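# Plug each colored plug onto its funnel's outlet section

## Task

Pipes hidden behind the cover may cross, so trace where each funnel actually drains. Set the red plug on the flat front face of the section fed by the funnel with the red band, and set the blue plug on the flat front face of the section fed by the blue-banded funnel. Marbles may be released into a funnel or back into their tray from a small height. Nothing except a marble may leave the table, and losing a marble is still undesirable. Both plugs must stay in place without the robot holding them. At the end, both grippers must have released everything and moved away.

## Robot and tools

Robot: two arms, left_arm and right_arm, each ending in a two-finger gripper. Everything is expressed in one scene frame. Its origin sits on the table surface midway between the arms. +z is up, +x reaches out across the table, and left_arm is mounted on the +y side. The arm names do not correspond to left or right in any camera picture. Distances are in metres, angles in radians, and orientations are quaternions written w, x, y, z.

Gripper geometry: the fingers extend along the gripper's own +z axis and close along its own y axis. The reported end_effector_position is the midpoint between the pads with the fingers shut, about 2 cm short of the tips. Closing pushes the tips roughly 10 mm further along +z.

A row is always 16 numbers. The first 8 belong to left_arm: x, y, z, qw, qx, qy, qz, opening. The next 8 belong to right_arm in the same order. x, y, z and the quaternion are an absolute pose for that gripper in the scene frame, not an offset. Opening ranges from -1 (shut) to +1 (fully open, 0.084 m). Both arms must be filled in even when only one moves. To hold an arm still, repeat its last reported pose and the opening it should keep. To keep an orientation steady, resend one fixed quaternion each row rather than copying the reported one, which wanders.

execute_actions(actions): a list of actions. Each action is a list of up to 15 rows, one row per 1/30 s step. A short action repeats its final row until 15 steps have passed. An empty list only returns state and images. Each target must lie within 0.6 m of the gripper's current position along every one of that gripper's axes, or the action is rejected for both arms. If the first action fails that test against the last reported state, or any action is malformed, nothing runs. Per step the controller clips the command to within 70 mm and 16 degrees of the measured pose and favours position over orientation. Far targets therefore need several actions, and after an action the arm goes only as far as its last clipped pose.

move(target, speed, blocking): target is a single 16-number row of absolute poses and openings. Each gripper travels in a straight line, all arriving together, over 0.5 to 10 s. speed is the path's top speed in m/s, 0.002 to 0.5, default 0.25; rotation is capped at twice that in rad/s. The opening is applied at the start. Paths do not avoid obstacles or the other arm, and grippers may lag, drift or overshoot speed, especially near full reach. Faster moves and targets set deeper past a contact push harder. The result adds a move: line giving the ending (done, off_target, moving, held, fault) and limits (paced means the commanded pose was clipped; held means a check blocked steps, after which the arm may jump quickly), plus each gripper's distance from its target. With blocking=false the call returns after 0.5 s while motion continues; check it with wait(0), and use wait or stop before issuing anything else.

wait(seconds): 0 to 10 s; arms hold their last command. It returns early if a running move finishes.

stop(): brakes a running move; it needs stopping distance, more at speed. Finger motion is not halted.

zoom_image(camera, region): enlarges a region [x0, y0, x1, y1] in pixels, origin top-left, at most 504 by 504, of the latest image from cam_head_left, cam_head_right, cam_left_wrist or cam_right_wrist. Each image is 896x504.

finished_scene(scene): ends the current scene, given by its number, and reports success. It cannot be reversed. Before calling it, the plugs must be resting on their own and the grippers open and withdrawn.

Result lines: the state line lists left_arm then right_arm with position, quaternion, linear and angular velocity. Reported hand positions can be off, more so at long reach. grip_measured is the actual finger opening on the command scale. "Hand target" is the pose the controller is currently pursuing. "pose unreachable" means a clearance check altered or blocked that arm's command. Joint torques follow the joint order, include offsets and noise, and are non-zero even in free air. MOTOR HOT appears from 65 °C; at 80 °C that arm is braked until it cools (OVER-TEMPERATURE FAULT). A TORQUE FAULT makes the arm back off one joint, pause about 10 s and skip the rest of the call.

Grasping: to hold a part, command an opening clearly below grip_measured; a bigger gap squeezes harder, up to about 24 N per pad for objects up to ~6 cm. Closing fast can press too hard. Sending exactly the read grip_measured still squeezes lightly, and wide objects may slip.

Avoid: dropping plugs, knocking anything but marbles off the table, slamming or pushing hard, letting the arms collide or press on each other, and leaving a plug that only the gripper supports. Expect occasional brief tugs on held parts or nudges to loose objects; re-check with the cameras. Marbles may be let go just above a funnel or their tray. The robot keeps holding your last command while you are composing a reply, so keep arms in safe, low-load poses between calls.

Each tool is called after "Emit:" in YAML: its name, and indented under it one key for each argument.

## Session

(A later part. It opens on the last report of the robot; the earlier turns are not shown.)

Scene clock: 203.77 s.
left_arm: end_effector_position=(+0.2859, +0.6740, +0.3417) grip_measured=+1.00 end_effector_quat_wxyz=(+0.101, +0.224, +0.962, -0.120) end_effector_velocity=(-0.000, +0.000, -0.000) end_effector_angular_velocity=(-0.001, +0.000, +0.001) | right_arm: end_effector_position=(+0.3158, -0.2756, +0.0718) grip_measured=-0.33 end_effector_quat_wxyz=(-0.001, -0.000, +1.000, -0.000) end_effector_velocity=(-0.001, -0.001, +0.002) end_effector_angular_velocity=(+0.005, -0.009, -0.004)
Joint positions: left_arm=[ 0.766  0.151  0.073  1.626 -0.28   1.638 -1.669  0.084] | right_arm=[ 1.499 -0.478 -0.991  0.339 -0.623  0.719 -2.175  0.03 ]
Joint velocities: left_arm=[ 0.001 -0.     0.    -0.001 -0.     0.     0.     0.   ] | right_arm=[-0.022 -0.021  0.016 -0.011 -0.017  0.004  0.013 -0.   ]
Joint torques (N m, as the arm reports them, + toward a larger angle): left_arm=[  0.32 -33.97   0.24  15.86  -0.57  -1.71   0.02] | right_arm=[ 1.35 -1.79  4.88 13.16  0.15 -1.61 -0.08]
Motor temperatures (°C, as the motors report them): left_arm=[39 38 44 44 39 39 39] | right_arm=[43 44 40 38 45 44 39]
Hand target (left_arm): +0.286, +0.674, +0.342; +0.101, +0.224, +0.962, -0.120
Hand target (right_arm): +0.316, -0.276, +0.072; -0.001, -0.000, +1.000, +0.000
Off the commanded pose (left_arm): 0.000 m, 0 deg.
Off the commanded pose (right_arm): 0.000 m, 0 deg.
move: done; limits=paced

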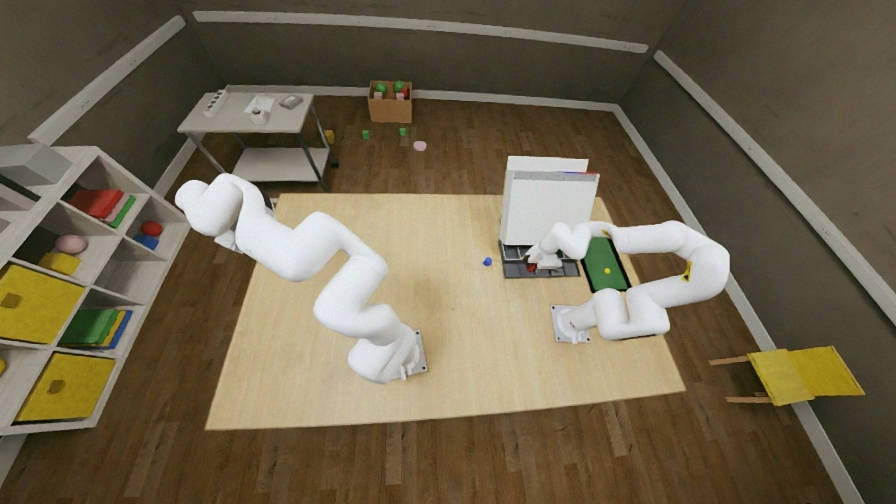

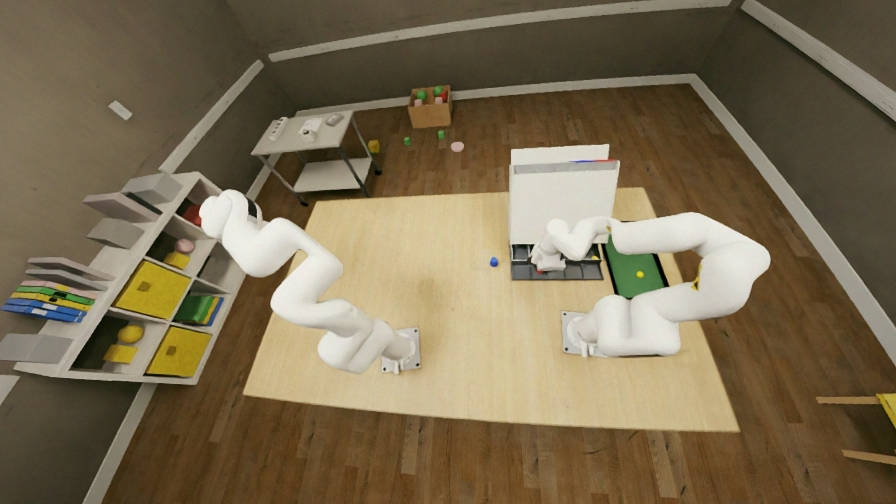

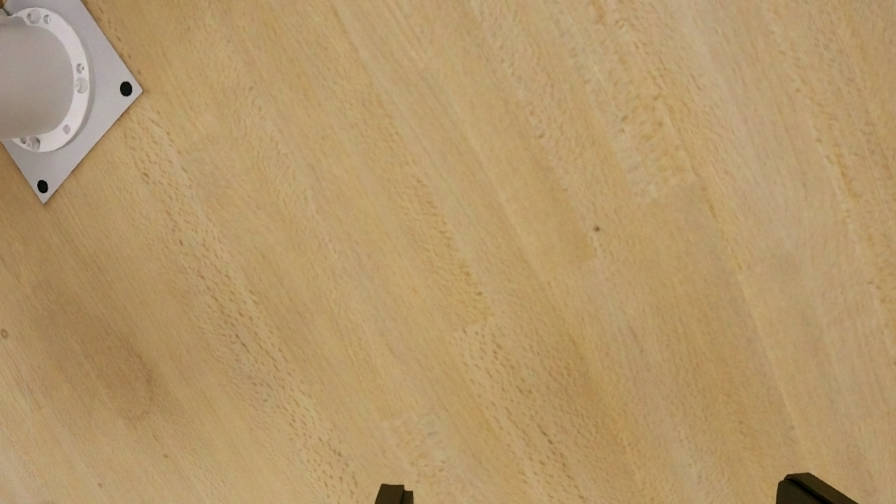

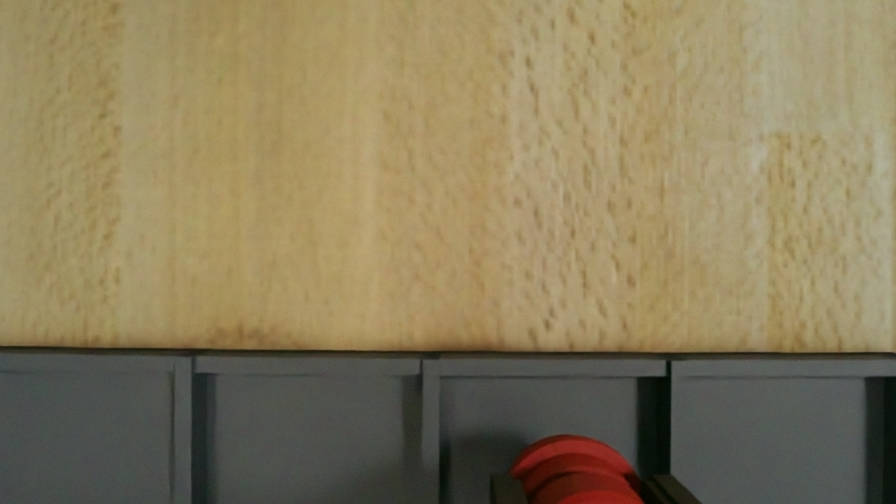

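Emit:
execute_actions:
  actions:
    - [[0.2859,0.674,0.3417,0.101,0.224,0.962,-0.12,1,0.316,-0.276,0.066,0,0,1,0,-0.7],[0.2859,0.674,0.3417,0.101,0.224,0.962,-0.12,1,0.316,-0.276,0.06,0,0,1,0,-0.7],[0.2859,0.674,0.3417,0.101,0.224,0.962,-0.12,1,0.316,-0.276,0.054,0,0,1,0,-0.7],[0.2859,0.674,0.3417,0.101,0.224,0.962,-0.12,1,0.316,-0.276,0.049,0,0,1,0,-0.7],[0.2859,0.674,0.3417,0.101,0.224,0.962,-0.12,1,0.316,-0.276,0.0445,0,0,1,0,-0.7]]
    - [[0.2859,0.674,0.3417,0.101,0.224,0.962,-0.12,1,0.316,-0.276,0.0445,0,0,1,0,-0.7],[0.2859,0.674,0.3417,0.101,0.224,0.962,-0.12,1,0.316,-0.276,0.0445,0,0,1,0,-0.7],[0.2859,0.674,0.3417,0.101,0.224,0.962,-0.12,1,0.316,-0.276,0.0445,0,0,1,0,-0.7],[0.2859,0.674,0.3417,0.101,0.224,0.962,-0.12,1,0.316,-0.276,0.0445,0,0,1,0,-0.7],[0.2859,0.674,0.3417,0.101,0.224,0.962,-0.12,1,0.316,-0.276,0.0445,0,0,1,0,0.15]]
    - [[0.2859,0.674,0.3417,0.101,0.224,0.962,-0.12,1,0.316,-0.276,0.05,0,0,1,0,0.15],[0.2859,0.674,0.3417,0.101,0.224,0.962,-0.12,1,0.316,-0.276,0.057,0,0,1,0,0.15],[0.2859,0.674,0.3417,0.101,0.224,0.962,-0.12,1,0.316,-0.276,0.064,0,0,1,0,0.15],[0.2859,0.674,0.3417,0.101,0.224,0.962,-0.12,1,0.316,-0.276,0.071,0,0,1,0,0.15],[0.2859,0.674,0.3417,0.101,0.224,0.962,-0.12,1,0.316,-0.276,0.078,0,0,1,0,0.15],[0.2859,0.674,0.3417,0.101,0.224,0.962,-0.12,1,0.316,-0.276,0.084,0,0,1,0,0.3]]

Emit:
move:
  target: [0.2859,0.674,0.3417,0.101,0.224,0.962,-0.12,1,0.3645,-0.084,0.074,0,0,1,0,0.3]
  speed: 0.3

Scene clock: 226.13 s.
left_arm: end_effector_position=(+0.2859, +0.6740, +0.3417) grip_measured=+1.00 end_effector_quat_wxyz=(+0.101, +0.224, +0.962, -0.120) end_effector_velocity=(-0.001, +0.001, -0.000) end_effector_angular_velocity=(-0.000, +0.000, +0.001) | right_arm: end_effector_position=(+0.3183, -0.2748, +0.0790) grip_measured=+0.29 end_effector_quat_wxyz=(+0.001, +0.000, +1.000, +0.000) end_effector_velocity=(-0.016, -0.008, +0.035) end_effector_angular_velocity=(-0.013, +0.012, +0.008)
Joint positions: left_arm=[ 0.766  0.151  0.073  1.626 -0.28   1.638 -1.669  0.084] | right_arm=[ 1.495 -0.503 -0.979  0.35  -0.627  0.75  -2.17   0.056]
Joint velocities: left_arm=[ 0.002  0.    -0.    -0.     0.    -0.     0.001 -0.   ] | right_arm=[-0.107 -0.2    0.149 -0.007 -0.026  0.224  0.038  0.   ]
Joint torques (N m, as the arm reports them, + toward a larger angle): left_arm=[ -0.37 -33.56   0.44  15.7   -0.54  -2.05   0.05] | right_arm=[ 0.63 -0.53  5.5  12.7  -0.32 -1.33 -0.09]
Motor temperatures (°C, as the motors report them): left_arm=[39 38 44 44 39 39 39] | right_arm=[43 44 40 38 45 44 39]
Hand target (left_arm): +0.286, +0.674, +0.342; +0.101, +0.224, +0.962, -0.120
Hand target (right_arm): +0.316, -0.276, +0.083; +0.000, -0.000, +1.000, -0.000
Off the commanded pose (left_arm): 0.000 m, 0 deg.
Off the commanded pose (right_arm): 0.006 m, 0 deg.

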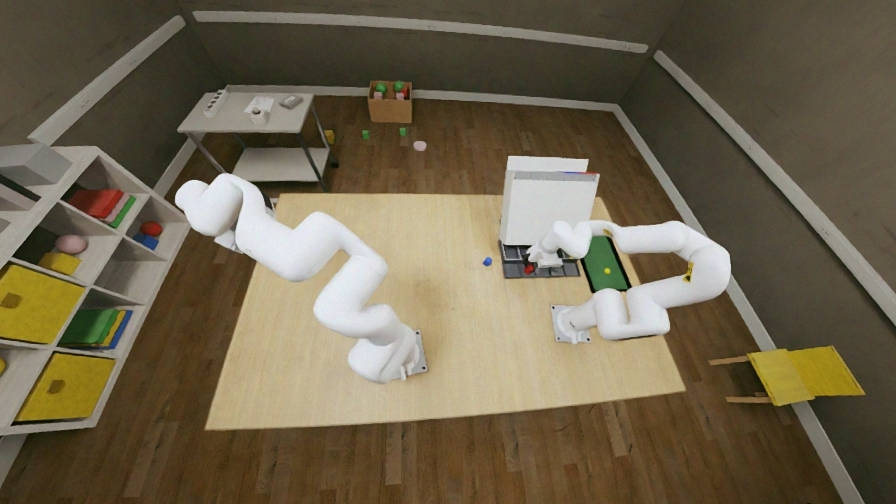

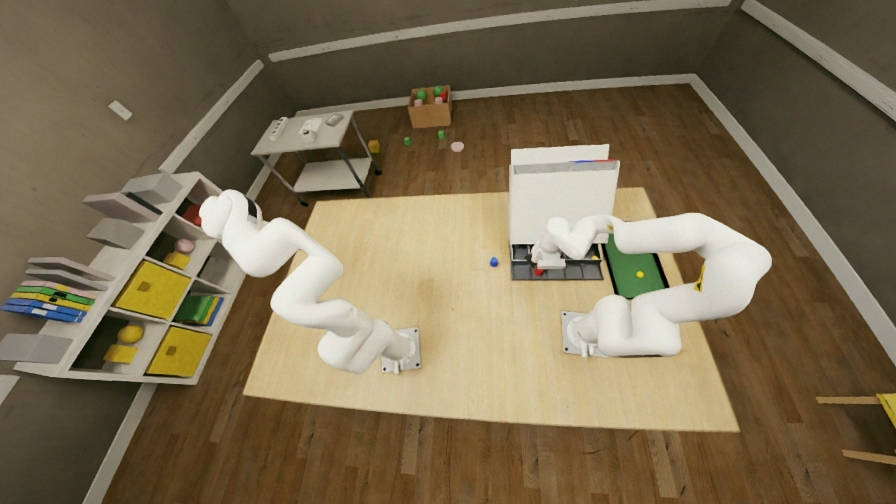

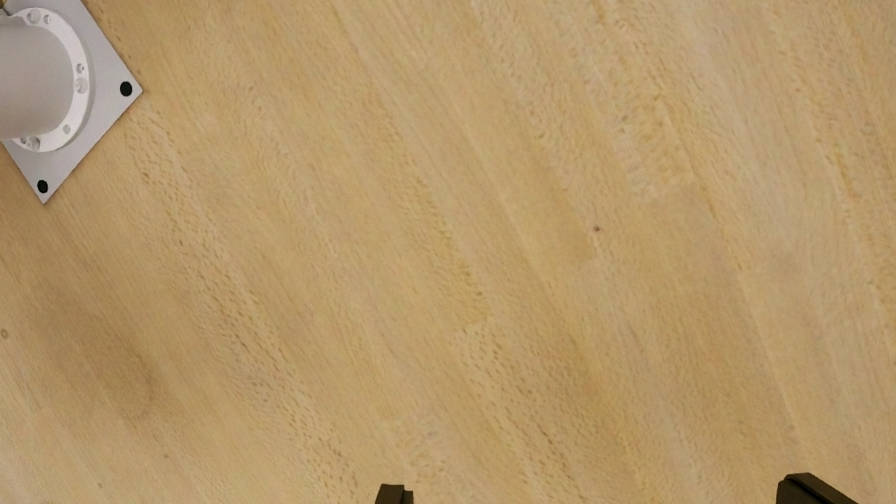

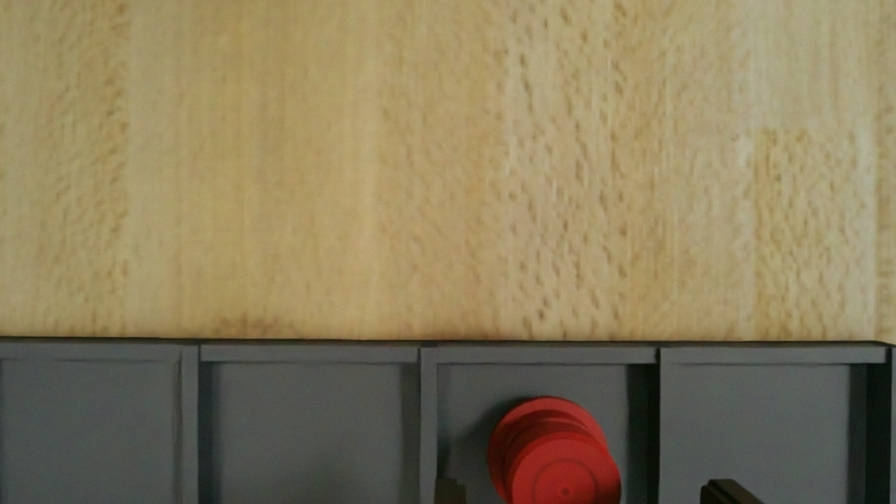

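Scene clock: 227.87 s.
left_arm: end_effector_position=(+0.2859, +0.6740, +0.3417) grip_measured=+1.00 end_effector_quat_wxyz=(+0.101, +0.224, +0.962, -0.120) end_effector_velocity=(+0.000, -0.001, +0.000) end_effector_angular_velocity=(-0.001, +0.000, -0.003) | right_arm: end_effector_position=(+0.3644, -0.0840, +0.0739) grip_measured=+0.29 end_effector_quat_wxyz=(+0.001, +0.000, +1.000, +0.001) end_effector_velocity=(+0.001, +0.000, -0.000) end_effector_angular_velocity=(-0.004, +0.011, +0.003)
Joint positions: left_arm=[ 0.766  0.151  0.073  1.626 -0.28   1.638 -1.669  0.084] | right_arm=[ 1.802  0.3   -0.884  0.873  0.357  0.71  -2.569  0.056]
Joint velocities: left_arm=[-0.002  0.    -0.     0.001  0.     0.002  0.001  0.   ] | right_arm=[-0.013  0.009  0.007  0.013  0.01   0.018 -0.012 -0.   ]
Joint torques (N m, as the arm reports them, + toward a larger angle): left_arm=[  0.31 -34.36   0.12  15.44  -0.3   -1.94  -0.15] | right_arm=[  1.51 -13.51  -5.11  14.83  -0.23  -1.13   0.34]
Motor temperatures (°C, as the motors report them): left_arm=[39 38 44 44 39 39 39] | right_arm=[43 44 40 38 45 44 39]
Hand target (left_arm): +0.286, +0.674, +0.342; +0.101, +0.224, +0.962, -0.120
Hand target (right_arm): +0.365, -0.084, +0.074; +0.000, +0.000, +1.000, +0.000
Off the commanded pose (left_arm): 0.000 m, 0 deg.
Off the commanded pose (right_arm): 0.000 m, 0 deg.
move: done; limits=paced

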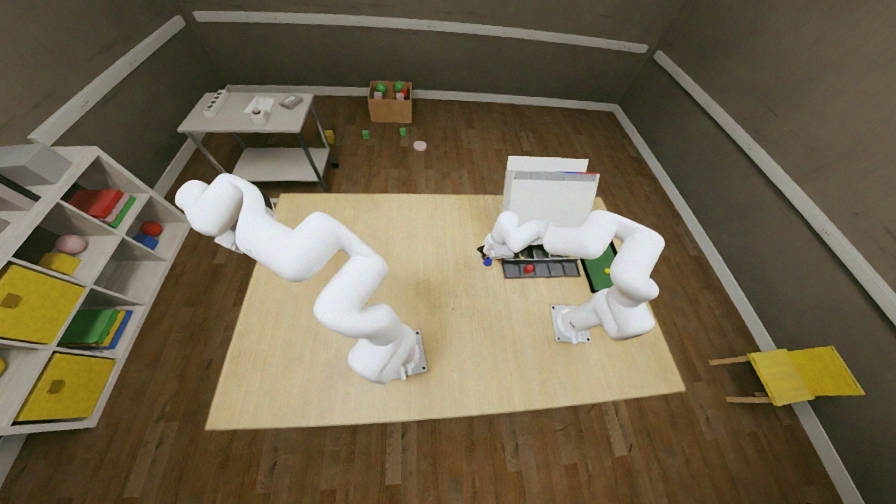

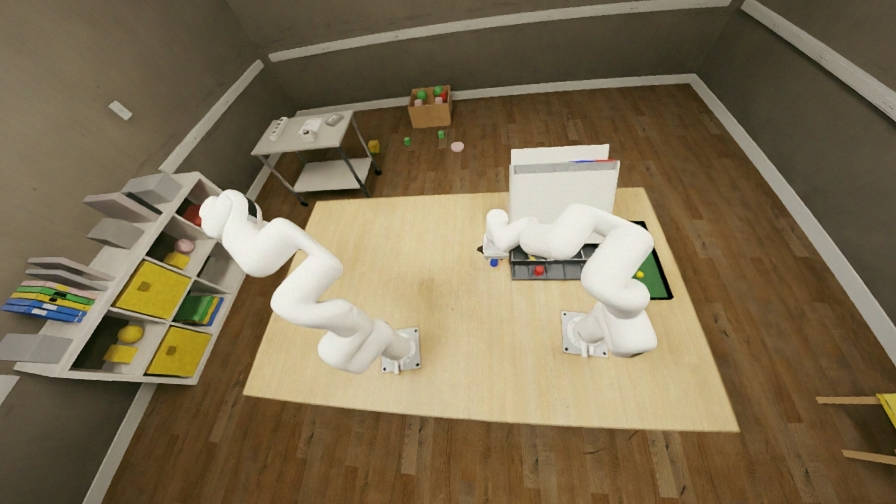

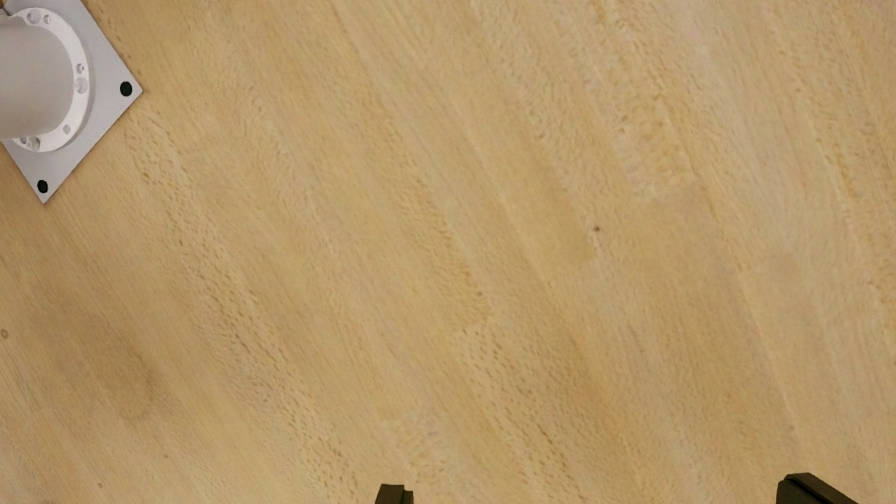

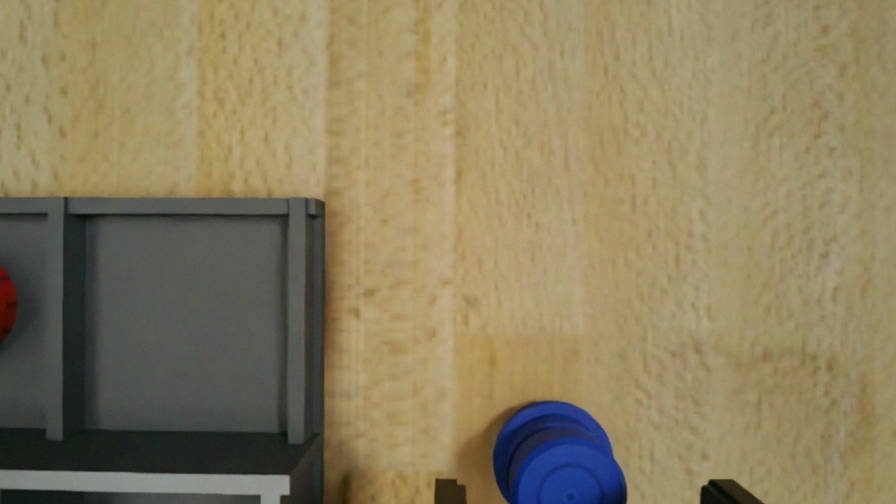

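Emit:
execute_actions:
  actions:
    - [[0.2859,0.674,0.3417,0.101,0.224,0.962,-0.12,1,0.3645,-0.083,0.067,0,0,1,0,0.3],[0.2859,0.674,0.3417,0.101,0.224,0.962,-0.12,1,0.3645,-0.083,0.06,0,0,1,0,0.3],[0.2859,0.674,0.3417,0.101,0.224,0.962,-0.12,1,0.3645,-0.083,0.054,0,0,1,0,0.3],[0.2859,0.674,0.3417,0.101,0.224,0.962,-0.12,1,0.3645,-0.083,0.048,0,0,1,0,0.3],[0.2859,0.674,0.3417,0.101,0.224,0.962,-0.12,1,0.3645,-0.083,0.043,0,0,1,0,0.3],[0.2859,0.674,0.3417,0.101,0.224,0.962,-0.12,1,0.3645,-0.083,0.039,0,0,1,0,0.2],[0.2859,0.674,0.3417,0.101,0.224,0.962,-0.12,1,0.3645,-0.083,0.037,0,0,1,0,0.1]]
    - [[0.2859,0.674,0.3417,0.101,0.224,0.962,-0.12,1,0.3645,-0.083,0.037,0,0,1,0,0.0],[0.2859,0.674,0.3417,0.101,0.224,0.962,-0.12,1,0.3645,-0.083,0.037,0,0,1,0,-0.1],[0.2859,0.674,0.3417,0.101,0.224,0.962,-0.12,1,0.3645,-0.083,0.037,0,0,1,0,-0.15],[0.2859,0.674,0.3417,0.101,0.224,0.962,-0.12,1,0.3645,-0.083,0.037,0,0,1,0,-0.2],[0.2859,0.674,0.3417,0.101,0.224,0.962,-0.12,1,0.3645,-0.083,0.037,0,0,1,0,-0.25],[0.2859,0.674,0.3417,0.101,0.224,0.962,-0.12,1,0.3645,-0.083,0.037,0,0,1,0,-0.35],[0.2859,0.674,0.3417,0.101,0.224,0.962,-0.12,1,0.3645,-0.083,0.037,0,0,1,0,-0.7]]
    - [[0.2859,0.674,0.3417,0.101,0.224,0.962,-0.12,1,0.364,-0.083,0.043,0,0,1,0,-0.7],[0.2859,0.674,0.3417,0.101,0.224,0.962,-0.12,1,0.361,-0.083,0.051,0,0,1,0,-0.7],[0.2859,0.674,0.3417,0.101,0.224,0.962,-0.12,1,0.357,-0.083,0.06,0,0,1,0,-0.7],[0.2859,0.674,0.3417,0.101,0.224,0.962,-0.12,1,0.353,-0.084,0.07,0,0,1,0,-0.7],[0.2859,0.674,0.3417,0.101,0.224,0.962,-0.12,1,0.349,-0.085,0.08,0,0,1,0,-0.7],[0.2859,0.674,0.3417,0.101,0.224,0.962,-0.12,1,0.345,-0.086,0.09,0,0,1,0,-0.7],[0.2859,0.674,0.3417,0.101,0.224,0.962,-0.12,1,0.341,-0.088,0.1,0,0,1,0,-0.7],[0.2859,0.674,0.3417,0.101,0.224,0.962,-0.12,1,0.338,-0.09,0.11,0,0,1,0,-0.7],[0.2859,0.674,0.3417,0.101,0.224,0.962,-0.12,1,0.335,-0.092,0.118,0,0,1,0,-0.7]]

Emit:
move:
  target: [0.2859,0.674,0.3417,0.101,0.224,0.962,-0.12,1,0.316,-0.499,0.09,0,0,1,0,-0.7]
  speed: 0.3

Scene clock: 248.97 s.
left_arm: end_effector_position=(+0.2859, +0.6740, +0.3417) grip_measured=+1.00 end_effector_quat_wxyz=(+0.101, +0.224, +0.962, -0.120) end_effector_velocity=(+0.001, -0.001, -0.000) end_effector_angular_velocity=(-0.001, +0.000, -0.003) | right_arm: end_effector_position=(+0.3436, -0.0880, +0.1003) grip_measured=-0.33 end_effector_quat_wxyz=(-0.011, -0.002, +1.000, +0.006) end_effector_velocity=(-0.043, -0.024, +0.110) end_effector_angular_velocity=(-0.045, -0.014, +0.002)
Joint positions: left_arm=[ 0.766  0.151  0.073  1.626 -0.28   1.638 -1.669  0.084] | right_arm=[ 1.863  0.15  -0.925  0.83   0.211  0.757 -2.45   0.03 ]
Joint velocities: left_arm=[-0.003  0.     0.    -0.001  0.    -0.     0.001 -0.   ] | right_arm=[ 0.244 -0.545 -0.188 -0.08  -0.723  0.223  0.582 -0.   ]
Joint torques (N m, as the arm reports them, + toward a larger angle): left_arm=[  0.1  -33.84   0.05  16.04  -0.13  -1.56   0.07] | right_arm=[ 1.36 -8.51 -2.28 14.8   0.03 -1.47 -0.03]
Motor temperatures (°C, as the motors report them): left_arm=[39 38 44 44 39 39 39] | right_arm=[43 44 40 38 45 44 39]
Hand target (left_arm): +0.286, +0.674, +0.342; +0.101, +0.224, +0.962, -0.120
Hand target (right_arm): +0.338, -0.091, +0.114; -0.007, -0.001, +1.000, +0.001
Off the commanded pose (left_arm): 0.000 m, 0 deg.
Off the commanded pose (right_arm): 0.020 m, 1 deg.

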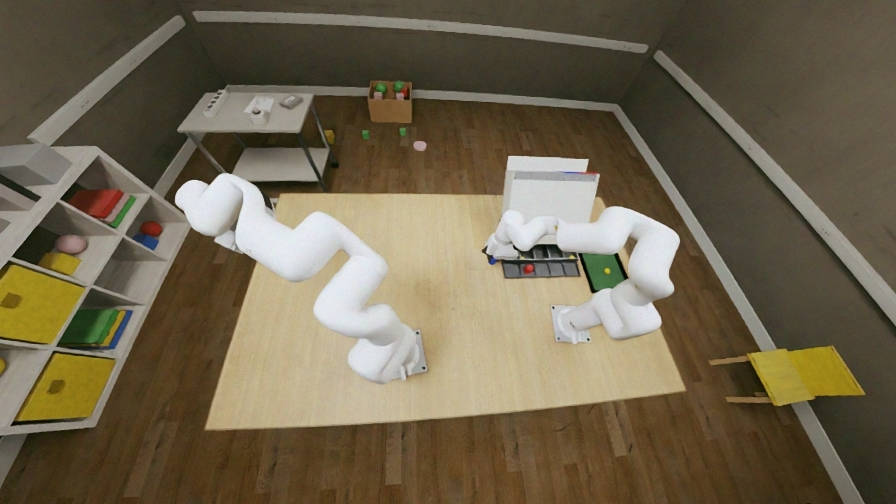

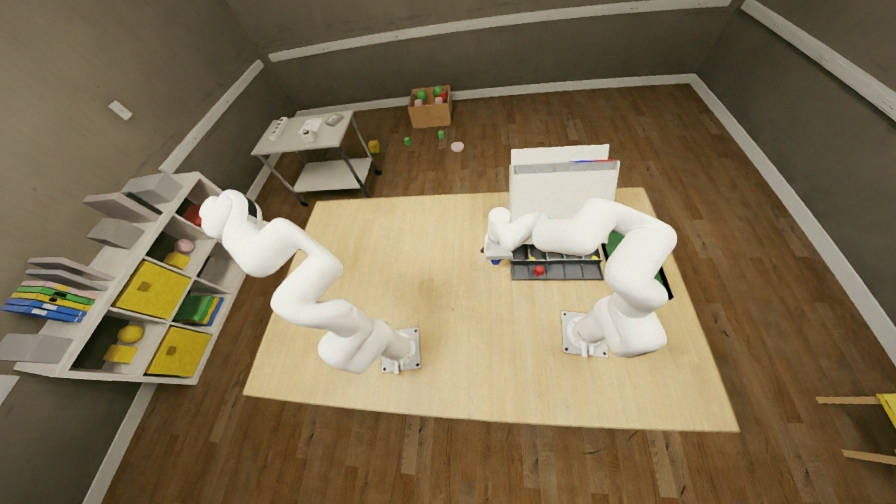

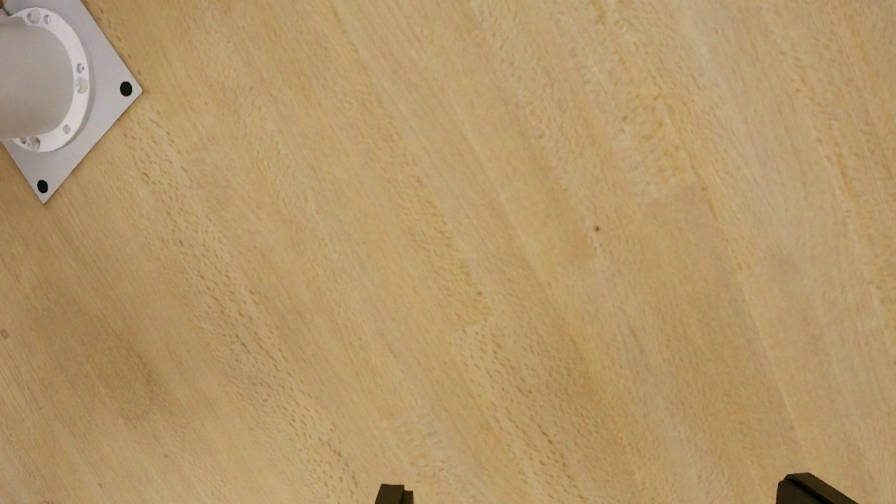

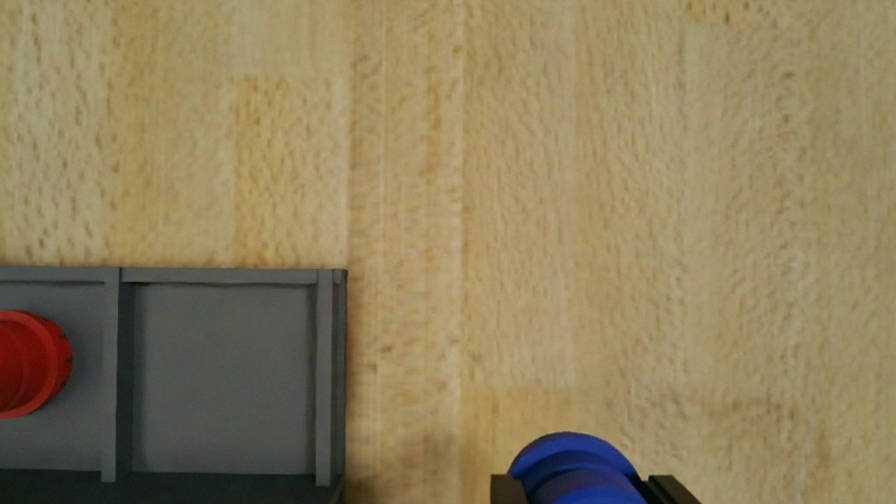

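Scene clock: 251.20 s.
left_arm: end_effector_position=(+0.2859, +0.6740, +0.3417) grip_measured=+1.00 end_effector_quat_wxyz=(+0.101, +0.224, +0.962, -0.120) end_effector_velocity=(+0.000, +0.000, -0.000) end_effector_angular_velocity=(+0.000, -0.000, +0.000) | right_arm: end_effector_position=(+0.3157, -0.4976, +0.0900) grip_measured=-0.33 end_effector_quat_wxyz=(-0.002, -0.001, +1.000, +0.001) end_effector_velocity=(-0.001, -0.002, +0.002) end_effector_angular_velocity=(+0.002, -0.002, -0.004)
Joint positions: left_arm=[ 0.766  0.151  0.073  1.626 -0.28   1.638 -1.669  0.084] | right_arm=[ 0.796 -0.866 -1.086  0.306 -0.896  1.037 -2.758  0.03 ]
Joint velocities: left_arm=[-0.    -0.     0.    -0.     0.    -0.001 -0.    -0.   ] | right_arm=[-0.01  -0.01   0.004 -0.     0.001  0.008 -0.004 -0.   ]
Joint torques (N m, as the arm reports them, + toward a larger angle): left_arm=[  0.17 -33.8    0.24  15.62  -0.13  -1.81   0.02] | right_arm=[ 0.49  2.27  8.55 11.53 -0.38 -1.49 -0.16]
Motor temperatures (°C, as the motors report them): left_arm=[39 38 44 44 39 39 39] | right_arm=[43 44 40 38 45 44 39]
Hand target (left_arm): +0.286, +0.674, +0.342; +0.101, +0.224, +0.962, -0.120
Hand target (right_arm): +0.316, -0.498, +0.090; -0.002, -0.000, +1.000, +0.002
Off the commanded pose (left_arm): 0.000 m, 0 deg.
Off the commanded pose (right_arm): 0.001 m, 0 deg.
move: done; limits=paced

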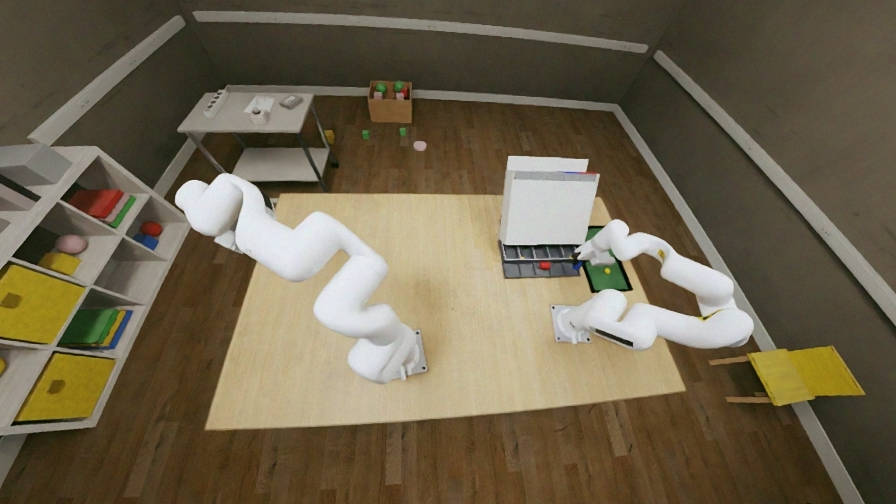

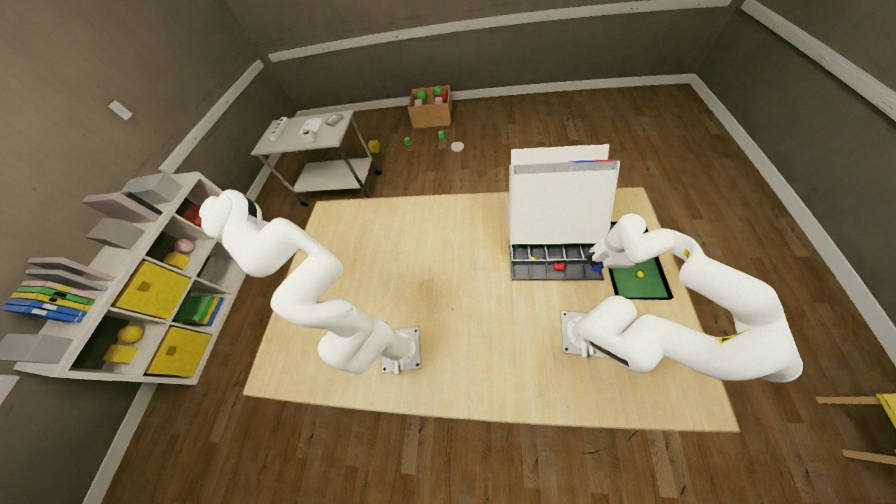

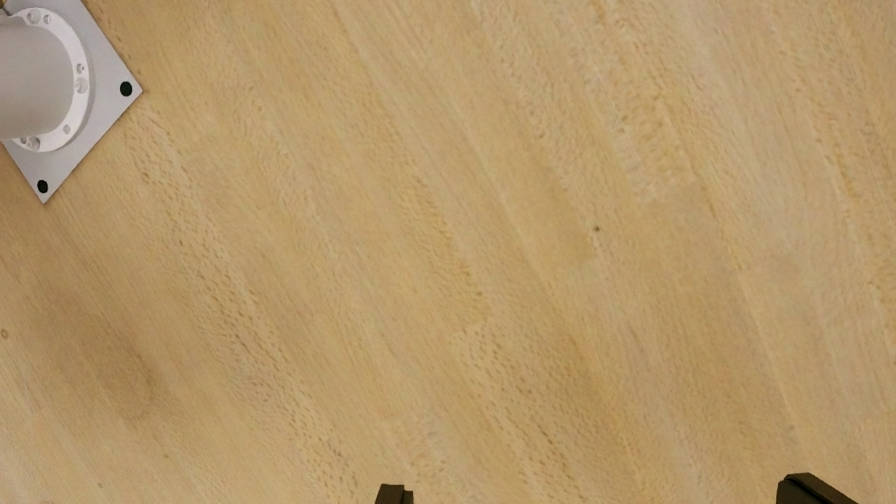

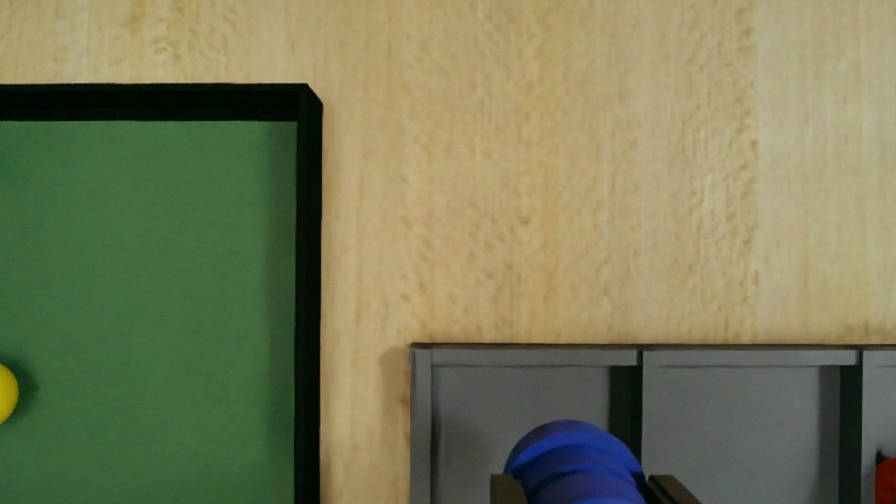

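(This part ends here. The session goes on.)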